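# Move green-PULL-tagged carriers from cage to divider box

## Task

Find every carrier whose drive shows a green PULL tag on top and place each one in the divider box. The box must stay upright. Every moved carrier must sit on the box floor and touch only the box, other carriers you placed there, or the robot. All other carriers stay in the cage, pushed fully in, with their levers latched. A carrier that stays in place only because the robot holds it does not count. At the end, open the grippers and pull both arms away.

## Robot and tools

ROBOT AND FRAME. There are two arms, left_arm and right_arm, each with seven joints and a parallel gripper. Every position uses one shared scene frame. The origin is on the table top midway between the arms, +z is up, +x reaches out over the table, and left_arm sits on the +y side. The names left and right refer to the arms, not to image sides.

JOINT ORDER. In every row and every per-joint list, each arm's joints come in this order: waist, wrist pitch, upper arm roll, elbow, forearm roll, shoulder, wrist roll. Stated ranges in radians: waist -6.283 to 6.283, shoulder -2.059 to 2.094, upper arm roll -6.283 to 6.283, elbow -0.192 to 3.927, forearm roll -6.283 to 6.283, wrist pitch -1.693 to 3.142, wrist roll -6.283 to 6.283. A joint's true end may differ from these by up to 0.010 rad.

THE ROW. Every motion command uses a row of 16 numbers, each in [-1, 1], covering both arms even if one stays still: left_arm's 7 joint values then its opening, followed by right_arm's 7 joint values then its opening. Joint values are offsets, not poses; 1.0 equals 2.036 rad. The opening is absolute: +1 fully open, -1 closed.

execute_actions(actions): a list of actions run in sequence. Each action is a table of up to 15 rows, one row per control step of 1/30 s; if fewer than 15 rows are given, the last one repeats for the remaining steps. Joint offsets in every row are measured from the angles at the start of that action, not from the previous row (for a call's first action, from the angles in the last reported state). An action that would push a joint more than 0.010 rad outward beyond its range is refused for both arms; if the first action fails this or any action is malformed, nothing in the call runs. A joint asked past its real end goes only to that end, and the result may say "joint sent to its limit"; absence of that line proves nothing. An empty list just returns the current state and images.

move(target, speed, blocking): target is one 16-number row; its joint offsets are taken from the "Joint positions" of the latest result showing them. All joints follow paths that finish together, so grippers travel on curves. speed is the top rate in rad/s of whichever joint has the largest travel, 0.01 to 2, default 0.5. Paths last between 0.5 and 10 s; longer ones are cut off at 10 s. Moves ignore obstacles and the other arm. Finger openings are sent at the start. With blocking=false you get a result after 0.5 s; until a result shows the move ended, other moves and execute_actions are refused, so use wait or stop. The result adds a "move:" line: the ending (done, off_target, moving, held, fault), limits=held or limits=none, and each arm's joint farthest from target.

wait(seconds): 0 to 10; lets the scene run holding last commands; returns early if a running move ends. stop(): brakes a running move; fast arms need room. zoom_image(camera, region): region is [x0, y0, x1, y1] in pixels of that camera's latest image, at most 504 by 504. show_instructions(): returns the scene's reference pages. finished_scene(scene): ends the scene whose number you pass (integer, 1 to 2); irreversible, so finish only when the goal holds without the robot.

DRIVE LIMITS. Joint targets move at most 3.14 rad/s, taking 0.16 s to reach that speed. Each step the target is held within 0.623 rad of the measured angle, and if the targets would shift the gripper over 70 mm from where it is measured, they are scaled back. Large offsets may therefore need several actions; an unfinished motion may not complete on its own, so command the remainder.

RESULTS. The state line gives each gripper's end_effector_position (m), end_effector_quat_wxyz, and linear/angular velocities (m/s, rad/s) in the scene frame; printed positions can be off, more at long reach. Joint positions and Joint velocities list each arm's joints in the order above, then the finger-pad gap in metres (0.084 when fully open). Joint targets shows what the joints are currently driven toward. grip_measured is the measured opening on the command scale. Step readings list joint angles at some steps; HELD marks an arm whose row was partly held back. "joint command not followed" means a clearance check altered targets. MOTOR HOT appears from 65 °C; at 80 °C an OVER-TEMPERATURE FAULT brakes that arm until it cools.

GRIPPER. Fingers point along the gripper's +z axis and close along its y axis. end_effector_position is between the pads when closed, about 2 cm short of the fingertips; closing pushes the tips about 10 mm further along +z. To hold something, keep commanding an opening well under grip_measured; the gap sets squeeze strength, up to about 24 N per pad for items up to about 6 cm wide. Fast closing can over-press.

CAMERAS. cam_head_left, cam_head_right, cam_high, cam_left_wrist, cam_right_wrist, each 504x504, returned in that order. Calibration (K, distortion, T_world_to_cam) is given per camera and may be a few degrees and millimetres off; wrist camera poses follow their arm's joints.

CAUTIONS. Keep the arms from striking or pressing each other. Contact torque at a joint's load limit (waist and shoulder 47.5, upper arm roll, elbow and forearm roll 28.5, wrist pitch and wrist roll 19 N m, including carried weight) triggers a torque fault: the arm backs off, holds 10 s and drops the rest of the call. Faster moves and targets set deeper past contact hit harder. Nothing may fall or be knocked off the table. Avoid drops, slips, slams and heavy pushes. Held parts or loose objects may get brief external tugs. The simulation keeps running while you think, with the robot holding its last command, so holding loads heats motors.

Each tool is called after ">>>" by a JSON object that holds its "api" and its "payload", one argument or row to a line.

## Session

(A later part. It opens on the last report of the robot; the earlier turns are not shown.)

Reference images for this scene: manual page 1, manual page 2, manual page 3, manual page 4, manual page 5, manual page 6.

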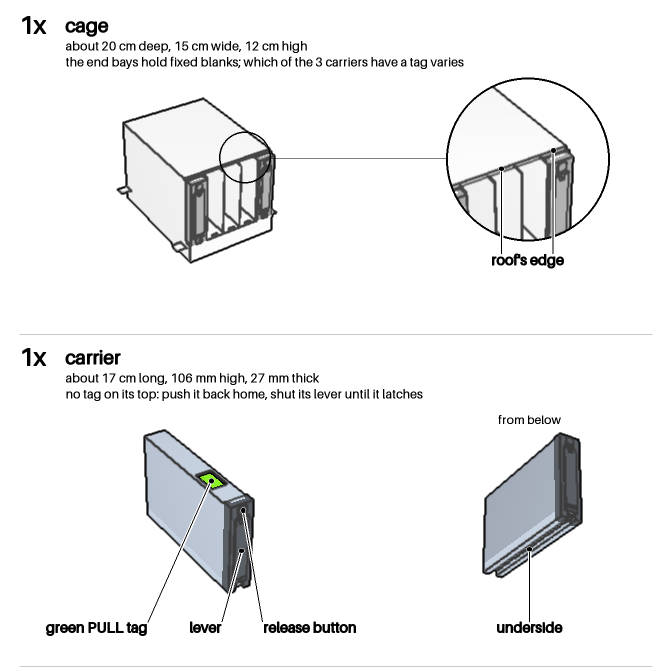

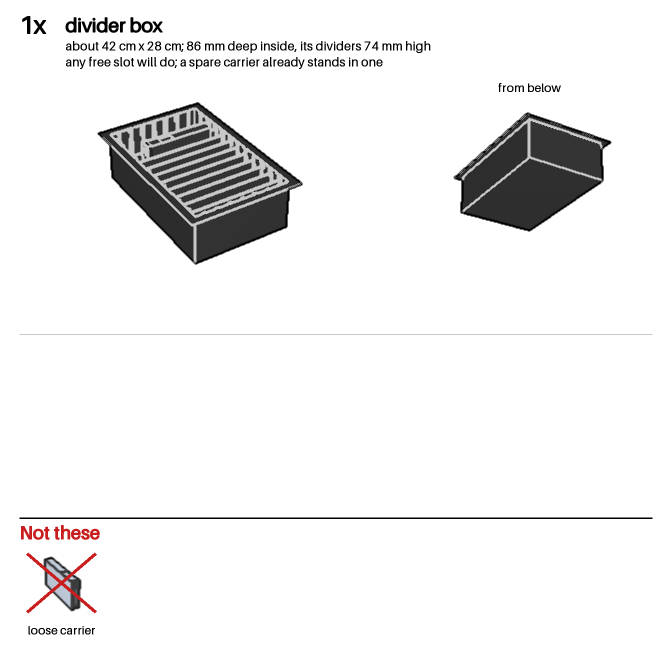

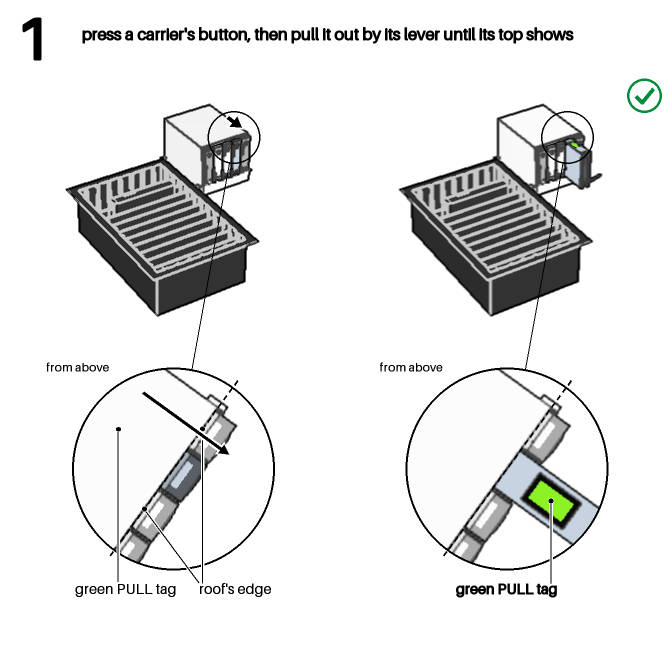

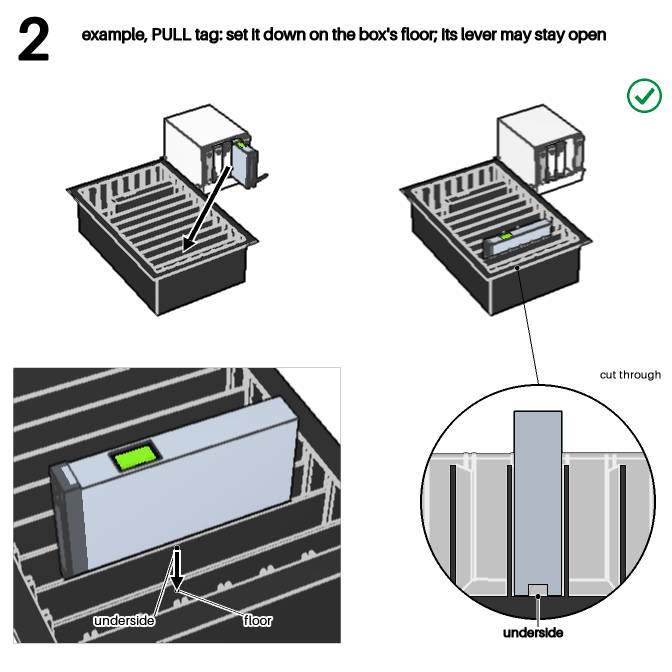

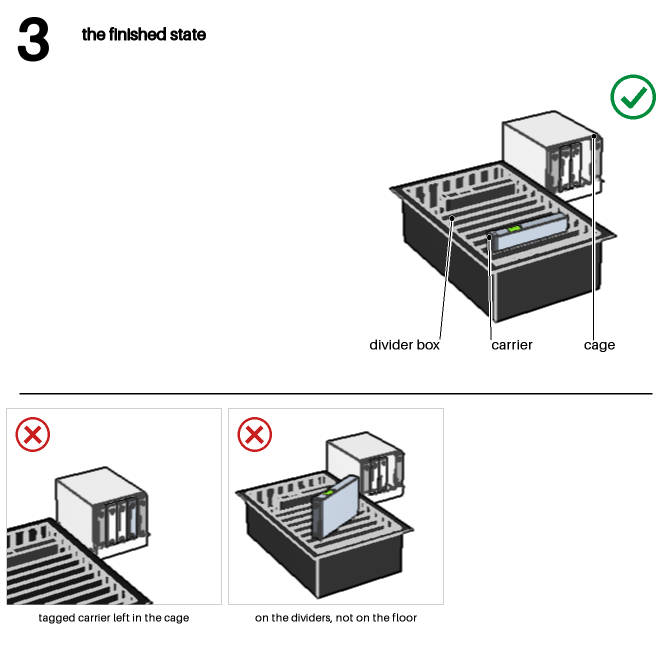

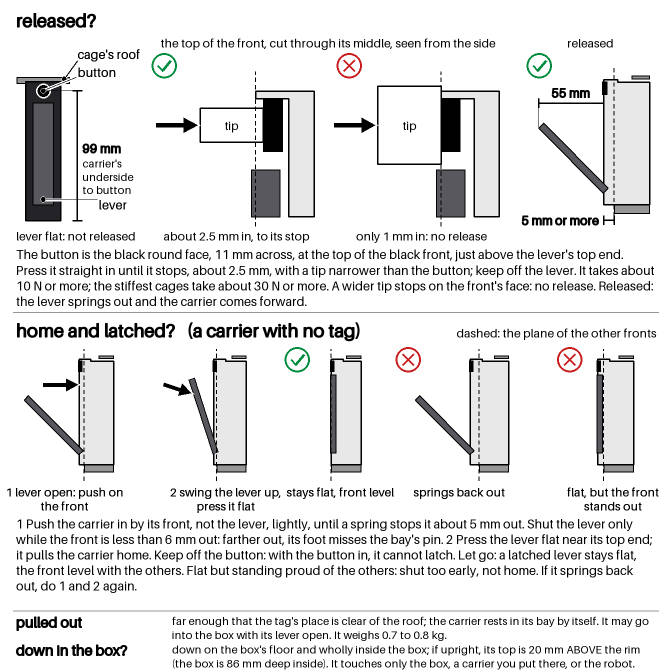

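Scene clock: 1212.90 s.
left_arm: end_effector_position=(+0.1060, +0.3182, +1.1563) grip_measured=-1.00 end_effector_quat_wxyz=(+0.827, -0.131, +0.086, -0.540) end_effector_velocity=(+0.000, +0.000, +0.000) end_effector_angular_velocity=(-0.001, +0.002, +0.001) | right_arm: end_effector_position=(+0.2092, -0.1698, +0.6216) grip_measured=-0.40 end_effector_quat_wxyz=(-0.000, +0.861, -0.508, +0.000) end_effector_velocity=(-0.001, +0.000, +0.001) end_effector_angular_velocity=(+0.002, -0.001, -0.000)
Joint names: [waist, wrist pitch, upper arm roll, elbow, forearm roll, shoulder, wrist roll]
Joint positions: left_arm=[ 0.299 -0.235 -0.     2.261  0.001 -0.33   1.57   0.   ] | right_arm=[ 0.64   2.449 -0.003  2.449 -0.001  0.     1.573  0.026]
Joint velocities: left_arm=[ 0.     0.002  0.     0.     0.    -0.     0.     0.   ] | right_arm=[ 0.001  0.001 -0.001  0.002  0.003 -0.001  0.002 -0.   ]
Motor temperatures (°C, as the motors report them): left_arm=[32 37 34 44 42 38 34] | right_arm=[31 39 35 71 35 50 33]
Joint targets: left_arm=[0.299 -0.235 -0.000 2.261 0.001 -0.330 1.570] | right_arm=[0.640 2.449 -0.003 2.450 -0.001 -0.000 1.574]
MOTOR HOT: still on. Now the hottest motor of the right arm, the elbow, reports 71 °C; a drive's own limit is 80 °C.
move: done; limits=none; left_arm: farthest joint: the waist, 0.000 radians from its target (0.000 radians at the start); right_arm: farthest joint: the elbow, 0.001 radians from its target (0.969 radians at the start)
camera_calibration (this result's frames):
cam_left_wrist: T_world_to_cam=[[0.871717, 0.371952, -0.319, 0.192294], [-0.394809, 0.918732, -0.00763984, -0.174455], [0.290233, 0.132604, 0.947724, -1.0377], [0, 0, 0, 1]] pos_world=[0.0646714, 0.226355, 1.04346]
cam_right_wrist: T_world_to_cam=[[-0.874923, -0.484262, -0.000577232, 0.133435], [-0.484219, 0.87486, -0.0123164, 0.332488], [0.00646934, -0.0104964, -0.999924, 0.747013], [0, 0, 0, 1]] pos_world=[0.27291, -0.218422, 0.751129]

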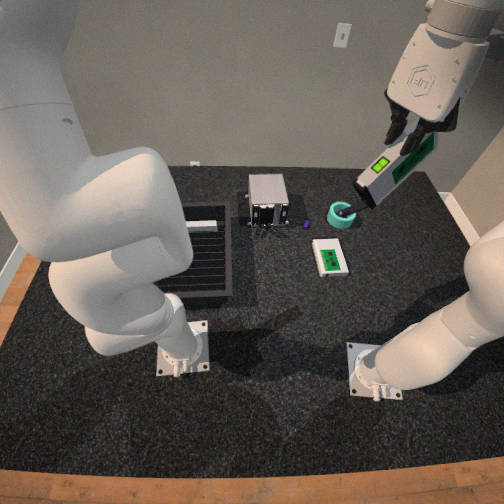

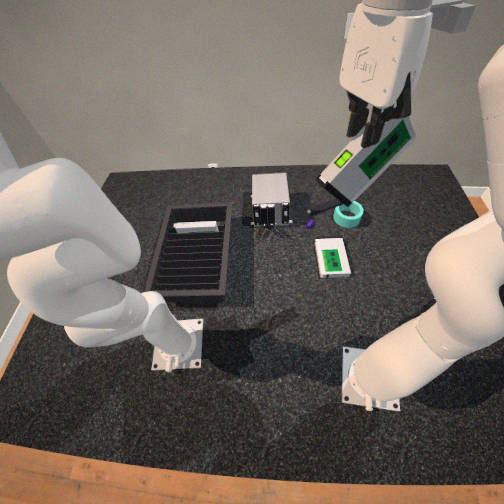

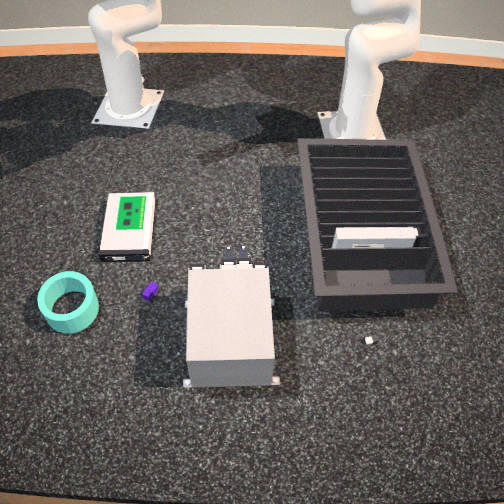

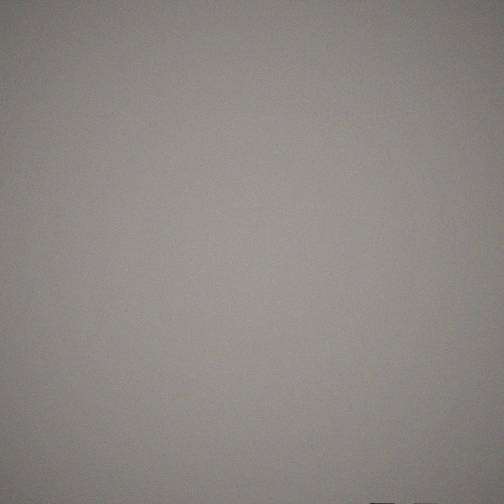

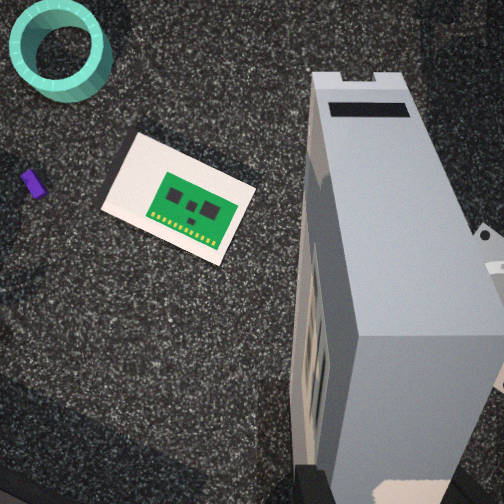

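>>> {"api": "wait", "payload": {
  "seconds": 0
}}

Scene clock: 1249.50 s.
left_arm: end_effector_position=(+0.1060, +0.3182, +1.1563) grip_measured=-1.00 end_effector_quat_wxyz=(+0.827, -0.131, +0.086, -0.540) end_effector_velocity=(+0.000, -0.001, +0.000) end_effector_angular_velocity=(+0.000, +0.001, -0.002) | right_arm: end_effector_position=(+0.2090, -0.1699, +0.6218) grip_measured=-0.40 end_effector_quat_wxyz=(-0.000, +0.861, -0.509, +0.000) end_effector_velocity=(+0.000, -0.000, -0.000) end_effector_angular_velocity=(-0.001, +0.000, -0.001)
Joint names: [waist, wrist pitch, upper arm roll, elbow, forearm roll, shoulder, wrist roll]
Joint positions: left_arm=[ 0.299 -0.235 -0.     2.261  0.001 -0.33   1.57   0.   ] | right_arm=[ 0.64   2.449 -0.003  2.45  -0.001 -0.     1.574  0.026]
Joint velocities: left_arm=[-0.001  0.001 -0.002  0.001 -0.    -0.    -0.     0.   ] | right_arm=[ 0.     0.     0.    -0.001 -0.001 -0.     0.001 -0.   ]
Motor temperatures (°C, as the motors report them): left_arm=[32 37 34 44 42 38 34] | right_arm=[31 39 35 63 35 46 33]
Joint targets: left_arm=[0.299 -0.235 -0.000 2.261 0.001 -0.330 1.570] | right_arm=[0.640 2.449 -0.003 2.450 -0.001 -0.000 1.574]
MOTOR HOT: still on. Now the hottest motor of the right arm, the elbow, reports 63 °C; a drive's own limit is 80 °C.
camera_calibration (this result's frames):
cam_left_wrist: T_world_to_cam=[[0.871717, 0.371952, -0.319, 0.192294], [-0.394808, 0.918732, -0.00763975, -0.174455], [0.290233, 0.132603, 0.947724, -1.0377], [0, 0, 0, 1]] pos_world=[0.0646714, 0.226355, 1.04346]
cam_right_wrist: T_world_to_cam=[[-0.874997, -0.484128, -0.000885143, 0.133489], [-0.484082, 0.874936, -0.0123224, 0.332477], [0.00674004, -0.0103535, -0.999924, 0.747107], [0, 0, 0, 1]] pos_world=[0.272713, -0.218535, 0.751265]

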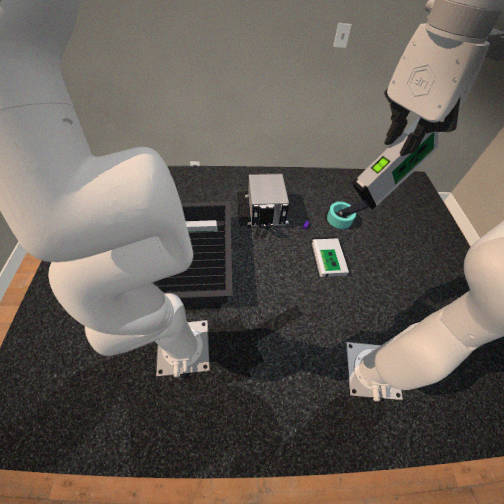

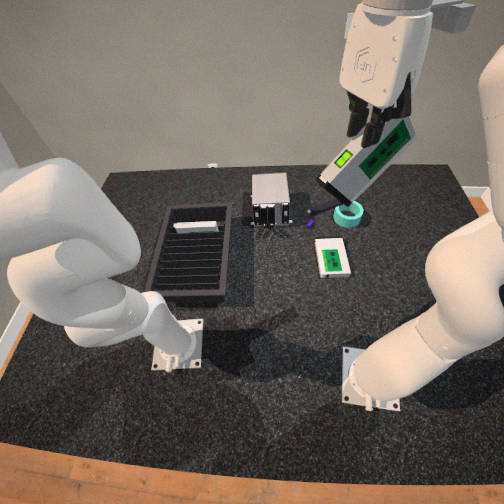

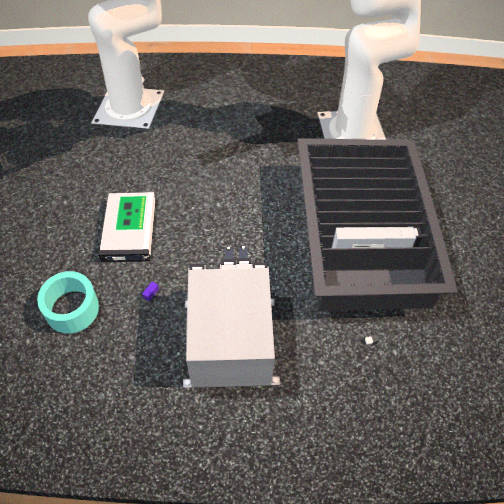

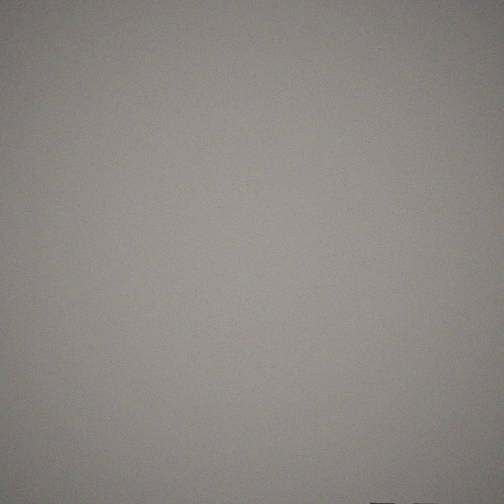

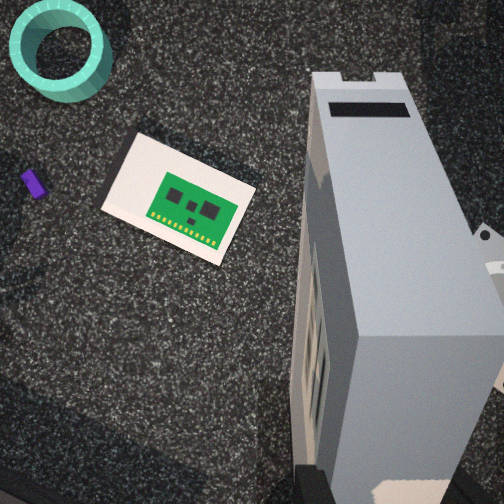

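>>> {"api": "zoom_image", "payload": {
  "camera": "cam_head_right",
  "region": [310,70,430,215]
}}

>>> {"api": "zoom_image", "payload": {
  "camera": "cam_head_left",
  "region": [335,70,465,220]
}}

Region (310, 70, 430, 215) of cam_head_right's 504x504 image, scaled by 3.476, with more detail than that image has; it fills the left 417 columns of this view, and the rest is white.

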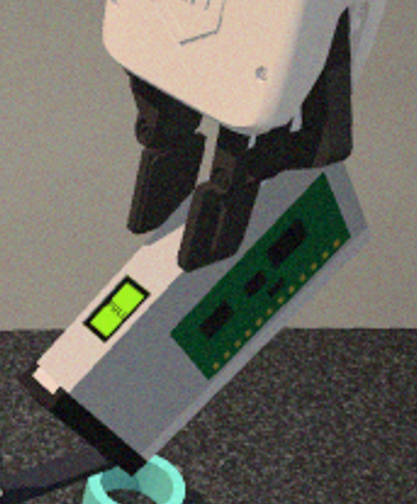

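Region (335, 70, 465, 220) of cam_head_left's 504x504 image, scaled by 3.360, with more detail than that image has; it fills the left 437 columns of this view, and the rest is white.

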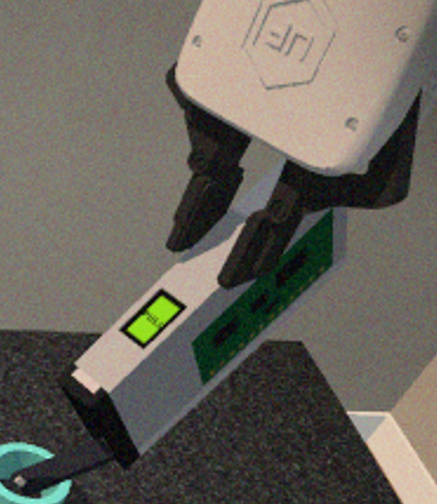

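>>> {"api": "move", "payload": {
  "target": [0,0,0,0,0,0,0,-1,0.0737,0,0,0,0,0,-0.7716,-1],
  "speed": 0.4
}}

Scene clock: 1320.93 s.
left_arm: end_effector_position=(+0.1060, +0.3182, +1.1563) grip_measured=-1.00 end_effector_quat_wxyz=(+0.827, -0.131, +0.086, -0.540) end_effector_velocity=(+0.000, +0.000, -0.000) end_effector_angular_velocity=(-0.000, +0.000, +0.000) | right_arm: end_effector_position=(+0.1854, -0.1339, +0.6218) grip_measured=-0.40 end_effector_quat_wxyz=(+0.000, +0.947, +0.321, +0.000) end_effector_velocity=(-0.001, +0.000, -0.000) end_effector_angular_velocity=(+0.001, +0.002, +0.004)
Joint names: [waist, wrist pitch, upper arm roll, elbow, forearm roll, shoulder, wrist roll]
Joint positions: left_arm=[ 0.299 -0.235 -0.     2.261  0.001 -0.33   1.57   0.   ] | right_arm=[ 0.79   2.449 -0.003  2.45  -0.001 -0.     0.003  0.026]
Joint velocities: left_arm=[ 0.    -0.001 -0.    -0.001  0.     0.    -0.     0.   ] | right_arm=[ 0.     0.     0.    -0.001  0.003 -0.    -0.002 -0.   ]
Motor temperatures (°C, as the motors report them): left_arm=[32 37 34 43 42 38 34] | right_arm=[31 39 35 61 35 45 33]
Joint targets: left_arm=[0.299 -0.235 -0.000 2.261 0.001 -0.330 1.570] | right_arm=[0.790 2.449 -0.003 2.450 -0.001 -0.000 0.003]
MOTOR HOT: cleared. Now the hottest motor of the right arm, the elbow, reports 61 °C.
move: done; limits=none; left_arm: farthest joint: the waist, 0.000 radians from its target (0.000 radians at the start); right_arm: farthest joint: the waist, 0.000 radians from its target (0.150 radians at the start)
camera_calibration (this result's frames):
cam_left_wrist: T_world_to_cam=[[0.871717, 0.371952, -0.319, 0.192294], [-0.394808, 0.918732, -0.00763975, -0.174455], [0.290234, 0.132604, 0.947724, -1.0377], [0, 0, 0, 1]] pos_world=[0.0646715, 0.226355, 1.04346]
cam_right_wrist: T_world_to_cam=[[0.60917, -0.79304, 0.000505268, -0.187131], [-0.792975, -0.609127, -0.0124476, 0.148145], [0.0101792, 0.00718202, -0.999922, 0.749349], [0, 0, 0, 1]] pos_world=[0.223841, -0.063545, 0.751229]

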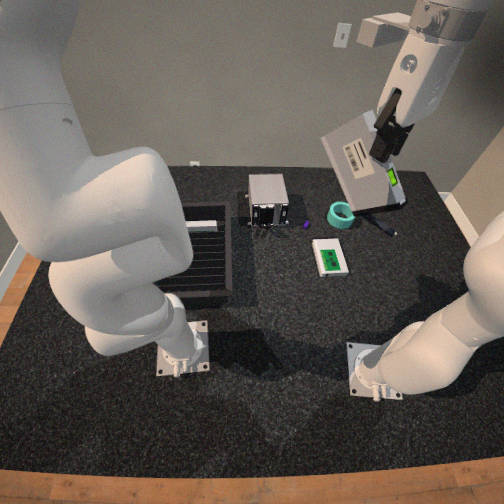

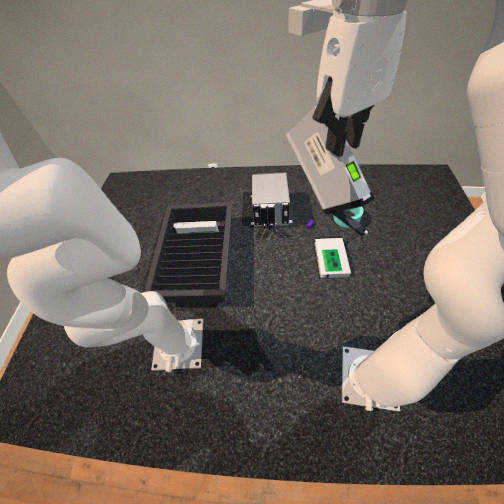

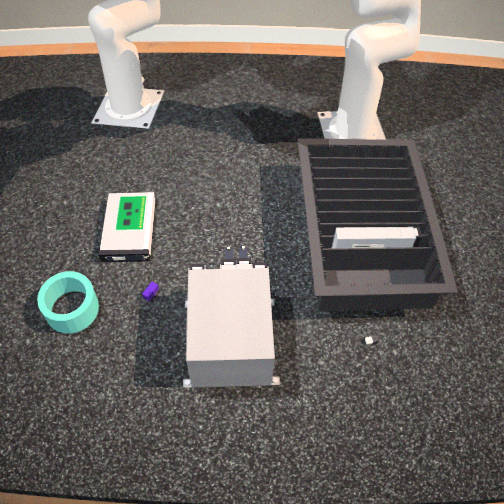

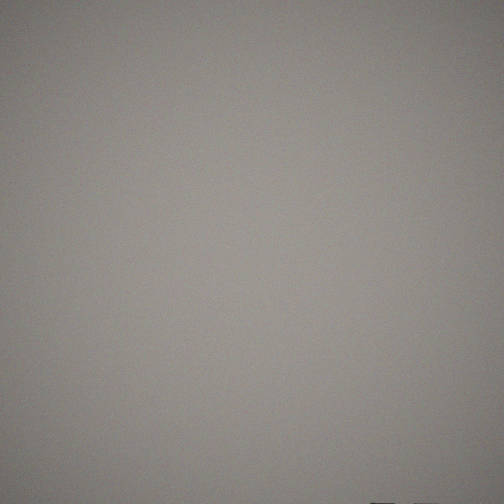

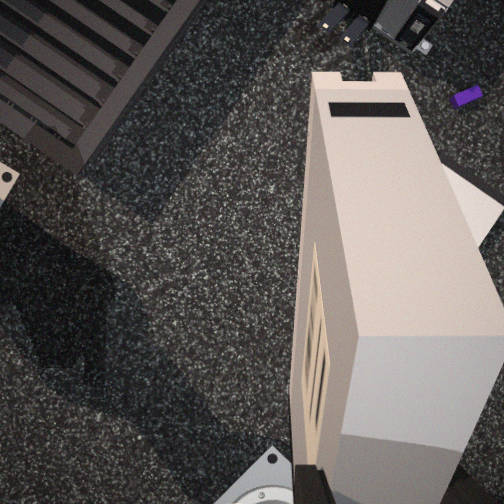

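>>> {"api": "zoom_image", "payload": {
  "camera": "cam_head_left",
  "region": [310,60,450,250]
}}

Region (310, 60, 450, 250) of cam_head_left's 504x504 image, scaled by 2.653, with more detail than that image has; it fills the left 371 columns of this view, and the rest is white.

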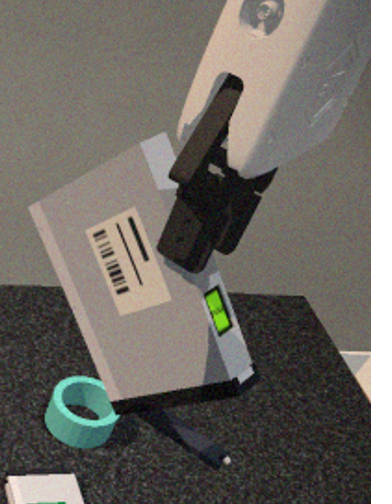

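>>> {"api": "move", "payload": {
  "target": [0,0,0,0,0,0,0,-1,0,-0.3163,0,-0.4897,0,0.2087,0,-1],
  "speed": 0.3
}}

Scene clock: 1343.03 s.
left_arm: end_effector_position=(+0.1060, +0.3182, +1.1563) grip_measured=-1.00 end_effector_quat_wxyz=(+0.827, -0.131, +0.086, -0.540) end_effector_velocity=(-0.001, +0.001, +0.000) end_effector_angular_velocity=(-0.001, -0.001, +0.003) | right_arm: end_effector_position=(+0.2585, -0.0775, +0.1694) grip_measured=-0.40 end_effector_quat_wxyz=(+0.124, +0.876, +0.297, -0.358) end_effector_velocity=(+0.000, -0.000, -0.001) end_effector_angular_velocity=(-0.001, +0.001, -0.000)
Joint names: [waist, wrist pitch, upper arm roll, elbow, forearm roll, shoulder, wrist roll]
Joint positions: left_arm=[ 0.299 -0.235 -0.     2.261  0.001 -0.33   1.57   0.   ] | right_arm=[ 0.79   1.805 -0.003  1.453 -0.001  0.425  0.003  0.026]
Joint velocities: left_arm=[ 0.     0.     0.003  0.001  0.    -0.    -0.     0.   ] | right_arm=[-0.001 -0.002 -0.    -0.001 -0.     0.002 -0.001  0.   ]
Motor temperatures (°C, as the motors report them): left_arm=[32 37 34 43 42 38 34] | right_arm=[31 39 35 62 35 45 33]
Joint targets: left_arm=[0.299 -0.235 -0.000 2.261 0.001 -0.330 1.570] | right_arm=[0.790 1.805 -0.003 1.453 -0.001 0.425 0.003]
move: done; limits=none; left_arm: farthest joint: the waist, 0.000 radians from its target (0.000 radians at the start); right_arm: farthest joint: the waist, 0.000 radians from its target (0.000 radians at the start)
camera_calibration (this result's frames):
cam_left_wrist: T_world_to_cam=[[0.871717, 0.371952, -0.319, 0.192294], [-0.394808, 0.918732, -0.00763978, -0.174455], [0.290234, 0.132604, 0.947724, -1.0377], [0, 0, 0, 1]] pos_world=[0.0646717, 0.226355, 1.04346]
cam_right_wrist: T_world_to_cam=[[0.610713, -0.791845, 0.00330473, -0.187528], [-0.572586, -0.438719, 0.692583, 0.0716767], [-0.546968, -0.424862, -0.721331, 0.359162], [0, 0, 0, 1]] pos_world=[0.352017, 0.0355473, 0.210052]

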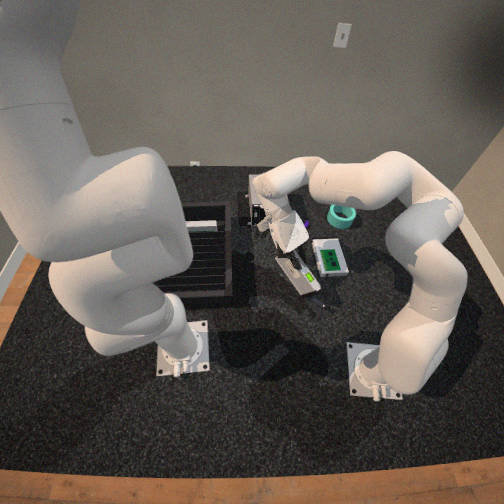

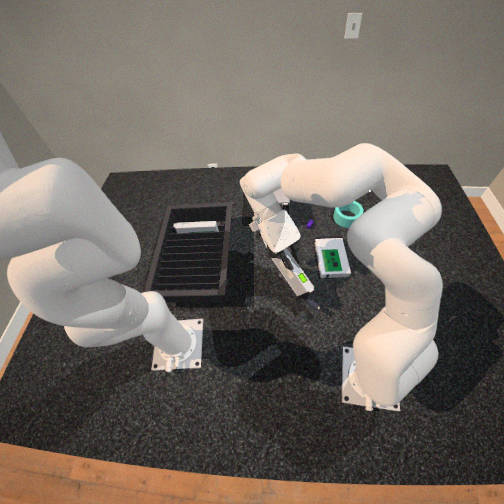

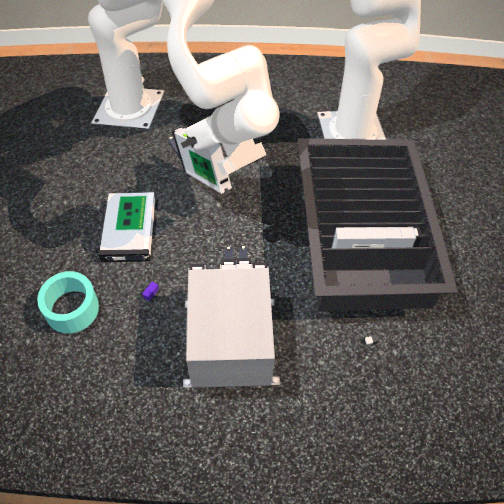

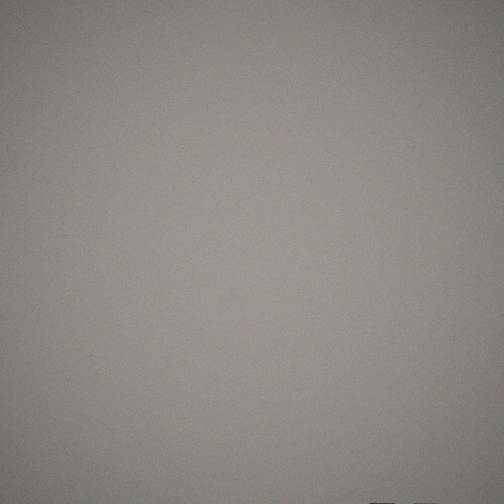

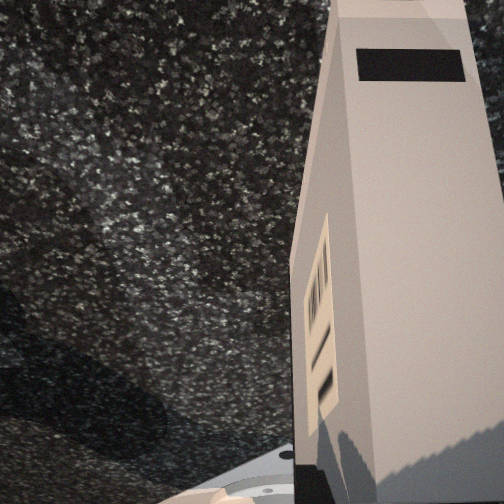

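>>> {"api": "zoom_image", "payload": {
  "camera": "cam_head_right",
  "region": [230,170,370,330]
}}

>>> {"api": "zoom_image", "payload": {
  "camera": "cam_high",
  "region": [140,60,300,220]
}}

Region (230, 170, 370, 330) of cam_head_right's 504x504 image, scaled by 3.150, with more detail than that image has; it fills the left 441 columns of this view, and the rest is white.

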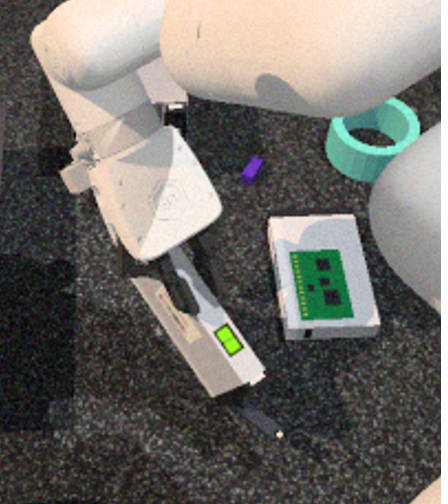

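Region (140, 60, 300, 220) of cam_high's 504x504 image, scaled by 3.150, with more detail than that image has.

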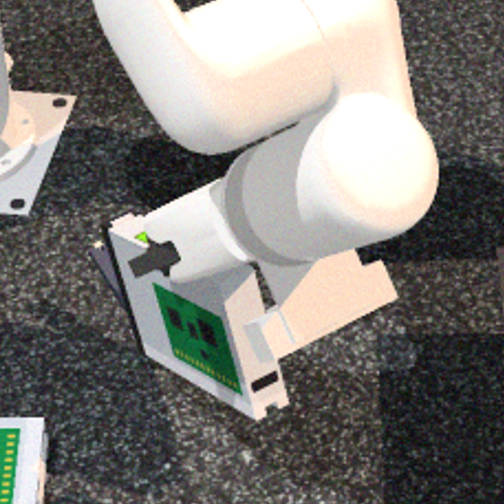

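>>> {"api": "move", "payload": {
  "target": [0,0,0,0,0,0,0,-1,0,-0.0518,0,-0.0218,0,0.030,0,-1],
  "speed": 0.08
}}

Scene clock: 1361.40 s.
left_arm: end_effector_position=(+0.1060, +0.3182, +1.1563) grip_measured=-1.00 end_effector_quat_wxyz=(+0.827, -0.131, +0.086, -0.540) end_effector_velocity=(+0.000, +0.000, -0.000) end_effector_angular_velocity=(-0.001, +0.002, +0.000) | right_arm: end_effector_position=(+0.2595, -0.0769, +0.1243) grip_measured=-0.40 end_effector_quat_wxyz=(+0.124, +0.876, +0.297, -0.358) end_effector_velocity=(+0.001, +0.000, -0.001) end_effector_angular_velocity=(+0.001, -0.001, +0.000)
Joint names: [waist, wrist pitch, upper arm roll, elbow, forearm roll, shoulder, wrist roll]
Joint positions: left_arm=[ 0.299 -0.235 -0.     2.261  0.001 -0.33   1.57   0.   ] | right_arm=[ 0.79   1.7   -0.004  1.409 -0.001  0.485  0.003  0.027]
Joint velocities: left_arm=[ 0.     0.002 -0.    -0.     0.    -0.     0.     0.   ] | right_arm=[-0.001 -0.003  0.    -0.    -0.     0.001 -0.001  0.   ]
Motor temperatures (°C, as the motors report them): left_arm=[32 37 34 43 42 38 34] | right_arm=[31 38 35 65 35 47 33]
Joint targets: left_arm=[0.299 -0.235 -0.000 2.261 0.001 -0.330 1.570] | right_arm=[0.790 1.700 -0.003 1.409 -0.001 0.486 0.003]
MOTOR HOT: a motor of the right arm reached 65 °C. Now the hottest motor of the right arm, the elbow, reports 65 °C. The temperature limit of the motors' drives, at which the controller stops that arm, is 80 °C. To cool a motor, set the load down, stop pushing, or move to a pose that needs little force.
move: done; limits=none; left_arm: farthest joint: the waist, 0.000 radians from its target (0.000 radians at the start); right_arm: farthest joint: the shoulder, 0.001 radians from its target (0.061 radians at the start)
camera_calibration (this result's frames):
cam_left_wrist: T_world_to_cam=[[0.871717, 0.371952, -0.319, 0.192294], [-0.394808, 0.918732, -0.00763978, -0.174455], [0.290234, 0.132604, 0.947724, -1.0377], [0, 0, 0, 1]] pos_world=[0.0646715, 0.226355, 1.04346]
cam_right_wrist: T_world_to_cam=[[0.610811, -0.791768, 0.00351541, -0.187528], [-0.572709, -0.438743, 0.692466, 0.103817], [-0.54673, -0.424979, -0.721442, 0.327454], [0, 0, 0, 1]] pos_world=[0.35303, 0.0362316, 0.165009]

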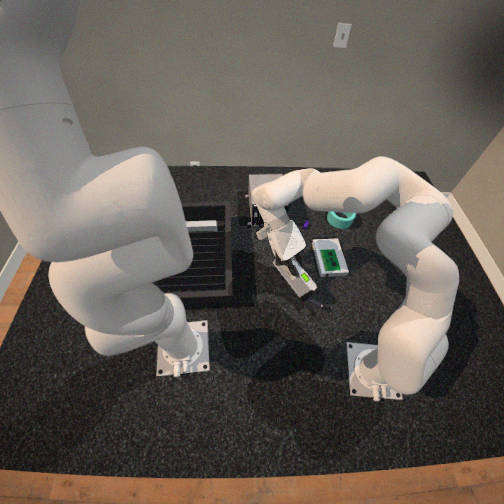

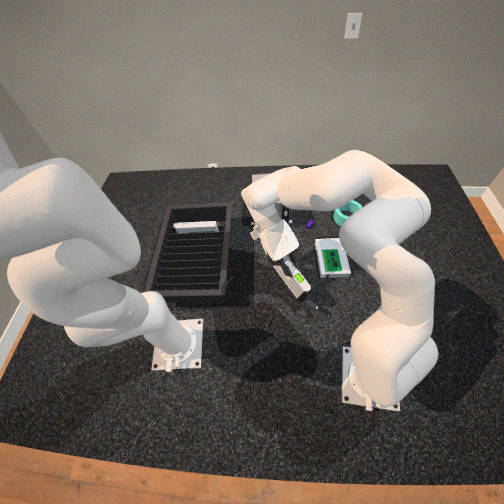

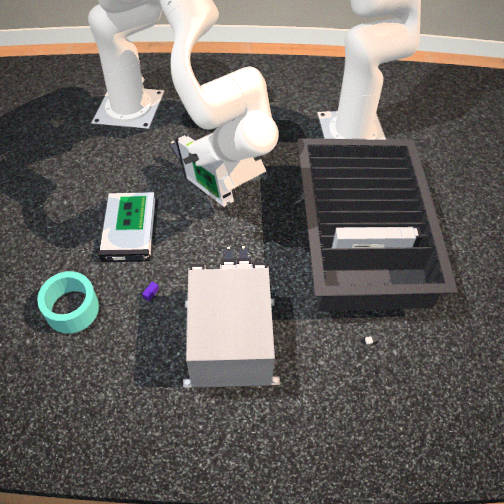

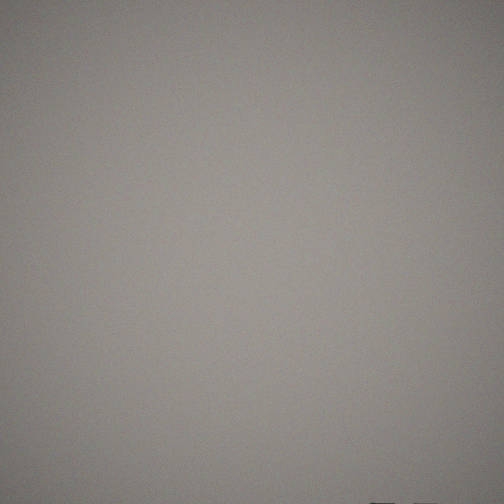

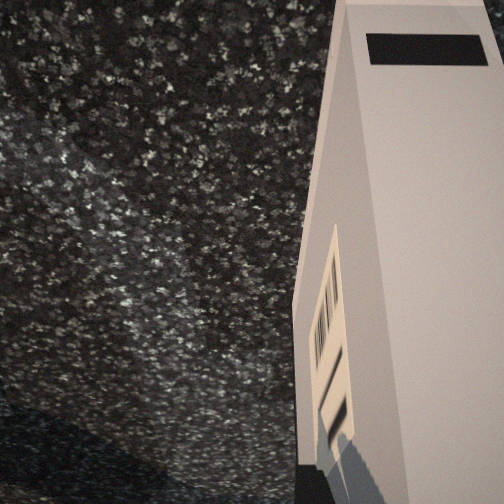

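>>> {"api": "zoom_image", "payload": {
  "camera": "cam_high",
  "region": [150,90,290,230]
}}

>>> {"api": "zoom_image", "payload": {
  "camera": "cam_head_right",
  "region": [235,190,355,320]
}}

Region (150, 90, 290, 230) of cam_high's 504x504 image, scaled by 3.600, with more detail than that image has.

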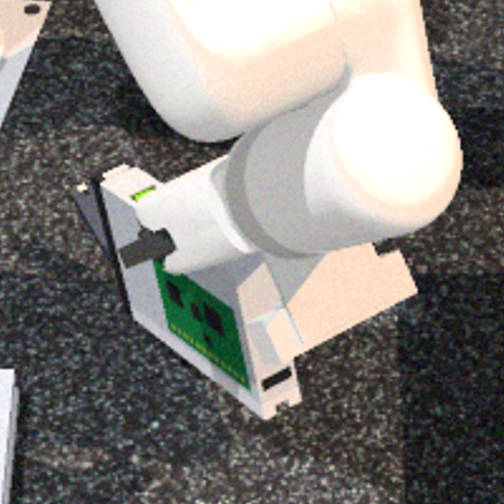

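Region (235, 190, 355, 320) of cam_head_right's 504x504 image, scaled by 3.877, with more detail than that image has; it fills the left 465 columns of this view, and the rest is white.

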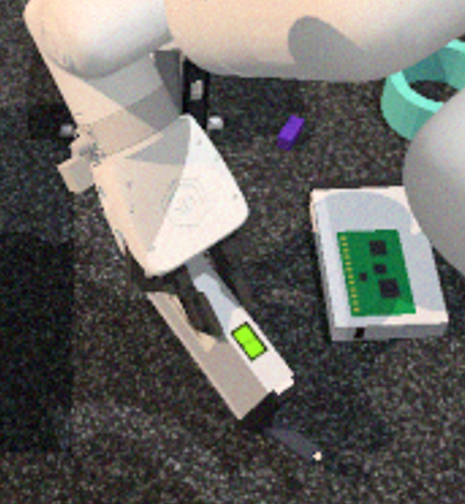

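>>> {"api": "move", "payload": {
  "target": [0,0,0,0,0,0,0,-1,0,-0.0303,0,-0.0127,0,0.0175,0,-1],
  "speed": 0.05
}}

Scene clock: 1387.33 s.
left_arm: end_effector_position=(+0.1060, +0.3182, +1.1563) grip_measured=-1.00 end_effector_quat_wxyz=(+0.827, -0.131, +0.086, -0.540) end_effector_velocity=(-0.000, +0.000, +0.000) end_effector_angular_velocity=(-0.001, +0.000, -0.000) | right_arm: end_effector_position=(+0.2587, -0.0776, +0.0984) grip_measured=-0.40 end_effector_quat_wxyz=(+0.124, +0.877, +0.297, -0.358) end_effector_velocity=(-0.000, -0.000, -0.001) end_effector_angular_velocity=(-0.000, +0.001, -0.000)
Joint names: [waist, wrist pitch, upper arm roll, elbow, forearm roll, shoulder, wrist roll]
Joint positions: left_arm=[ 0.299 -0.235 -0.     2.261  0.001 -0.33   1.57   0.   ] | right_arm=[ 0.79   1.639 -0.004  1.383 -0.001  0.521  0.003  0.027]
Joint velocities: left_arm=[-0.001  0.001  0.001  0.    -0.     0.    -0.     0.   ] | right_arm=[-0.001 -0.002 -0.    -0.002 -0.     0.001 -0.     0.   ]
Motor temperatures (°C, as the motors report them): left_arm=[32 37 34 43 42 38 34] | right_arm=[31 38 35 60 35 46 33]
Joint targets: left_arm=[0.299 -0.235 -0.000 2.261 0.001 -0.330 1.570] | right_arm=[0.790 1.638 -0.004 1.383 -0.001 0.521 0.003]
MOTOR HOT: cleared. Now the hottest motor of the right arm, the elbow, reports 60 °C.
move: done; limits=none; left_arm: farthest joint: the waist, 0.000 radians from its target (0.000 radians at the start); right_arm: farthest joint: the waist, 0.000 radians from its target (0.000 radians at the start)
camera_calibration (this result's frames):
cam_left_wrist: T_world_to_cam=[[0.871717, 0.371952, -0.319, 0.192294], [-0.394808, 0.918732, -0.00763983, -0.174455], [0.290233, 0.132604, 0.947724, -1.0377], [0, 0, 0, 1]] pos_world=[0.0646713, 0.226355, 1.04346]
cam_right_wrist: T_world_to_cam=[[0.610877, -0.791717, 0.00361462, -0.187519], [-0.572931, -0.438904, 0.69218, 0.121028], [-0.546425, -0.424908, -0.721716, 0.307902], [0, 0, 0, 1]] pos_world=[0.352137, 0.035488, 0.139123]

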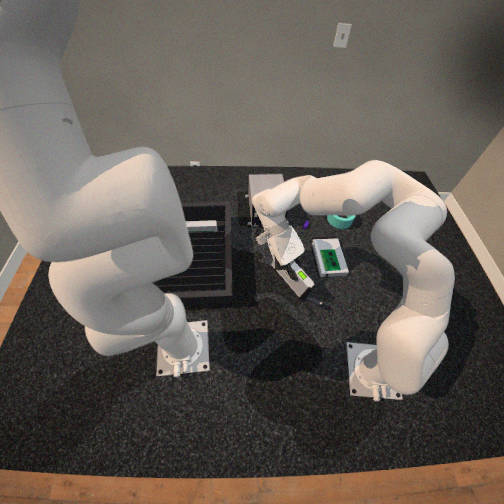

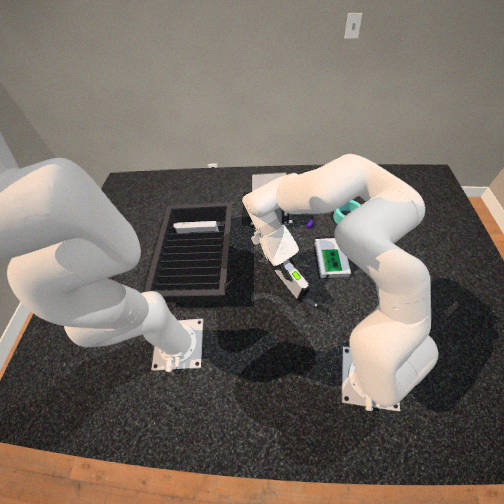

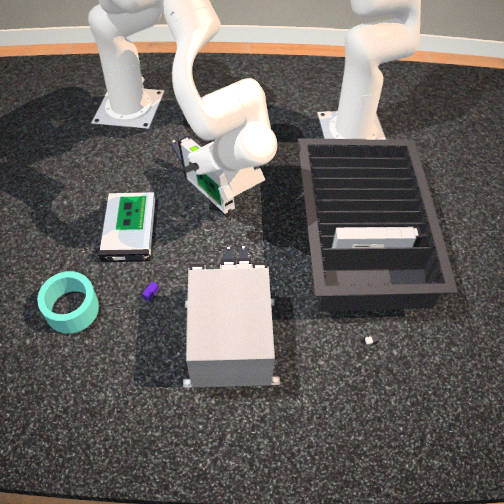

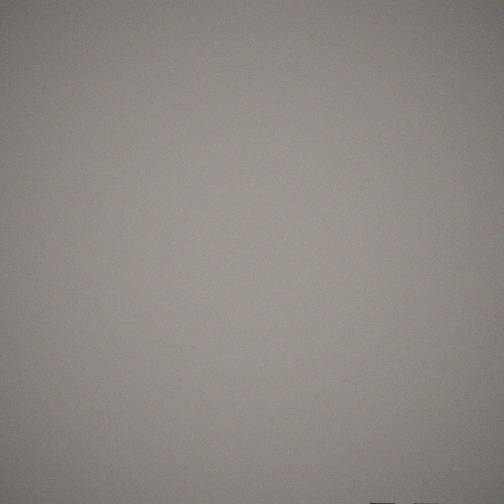

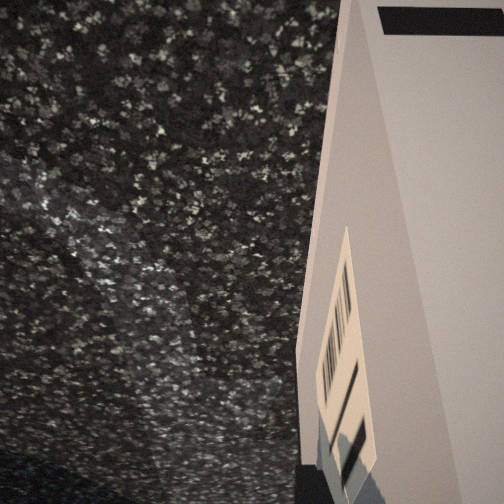

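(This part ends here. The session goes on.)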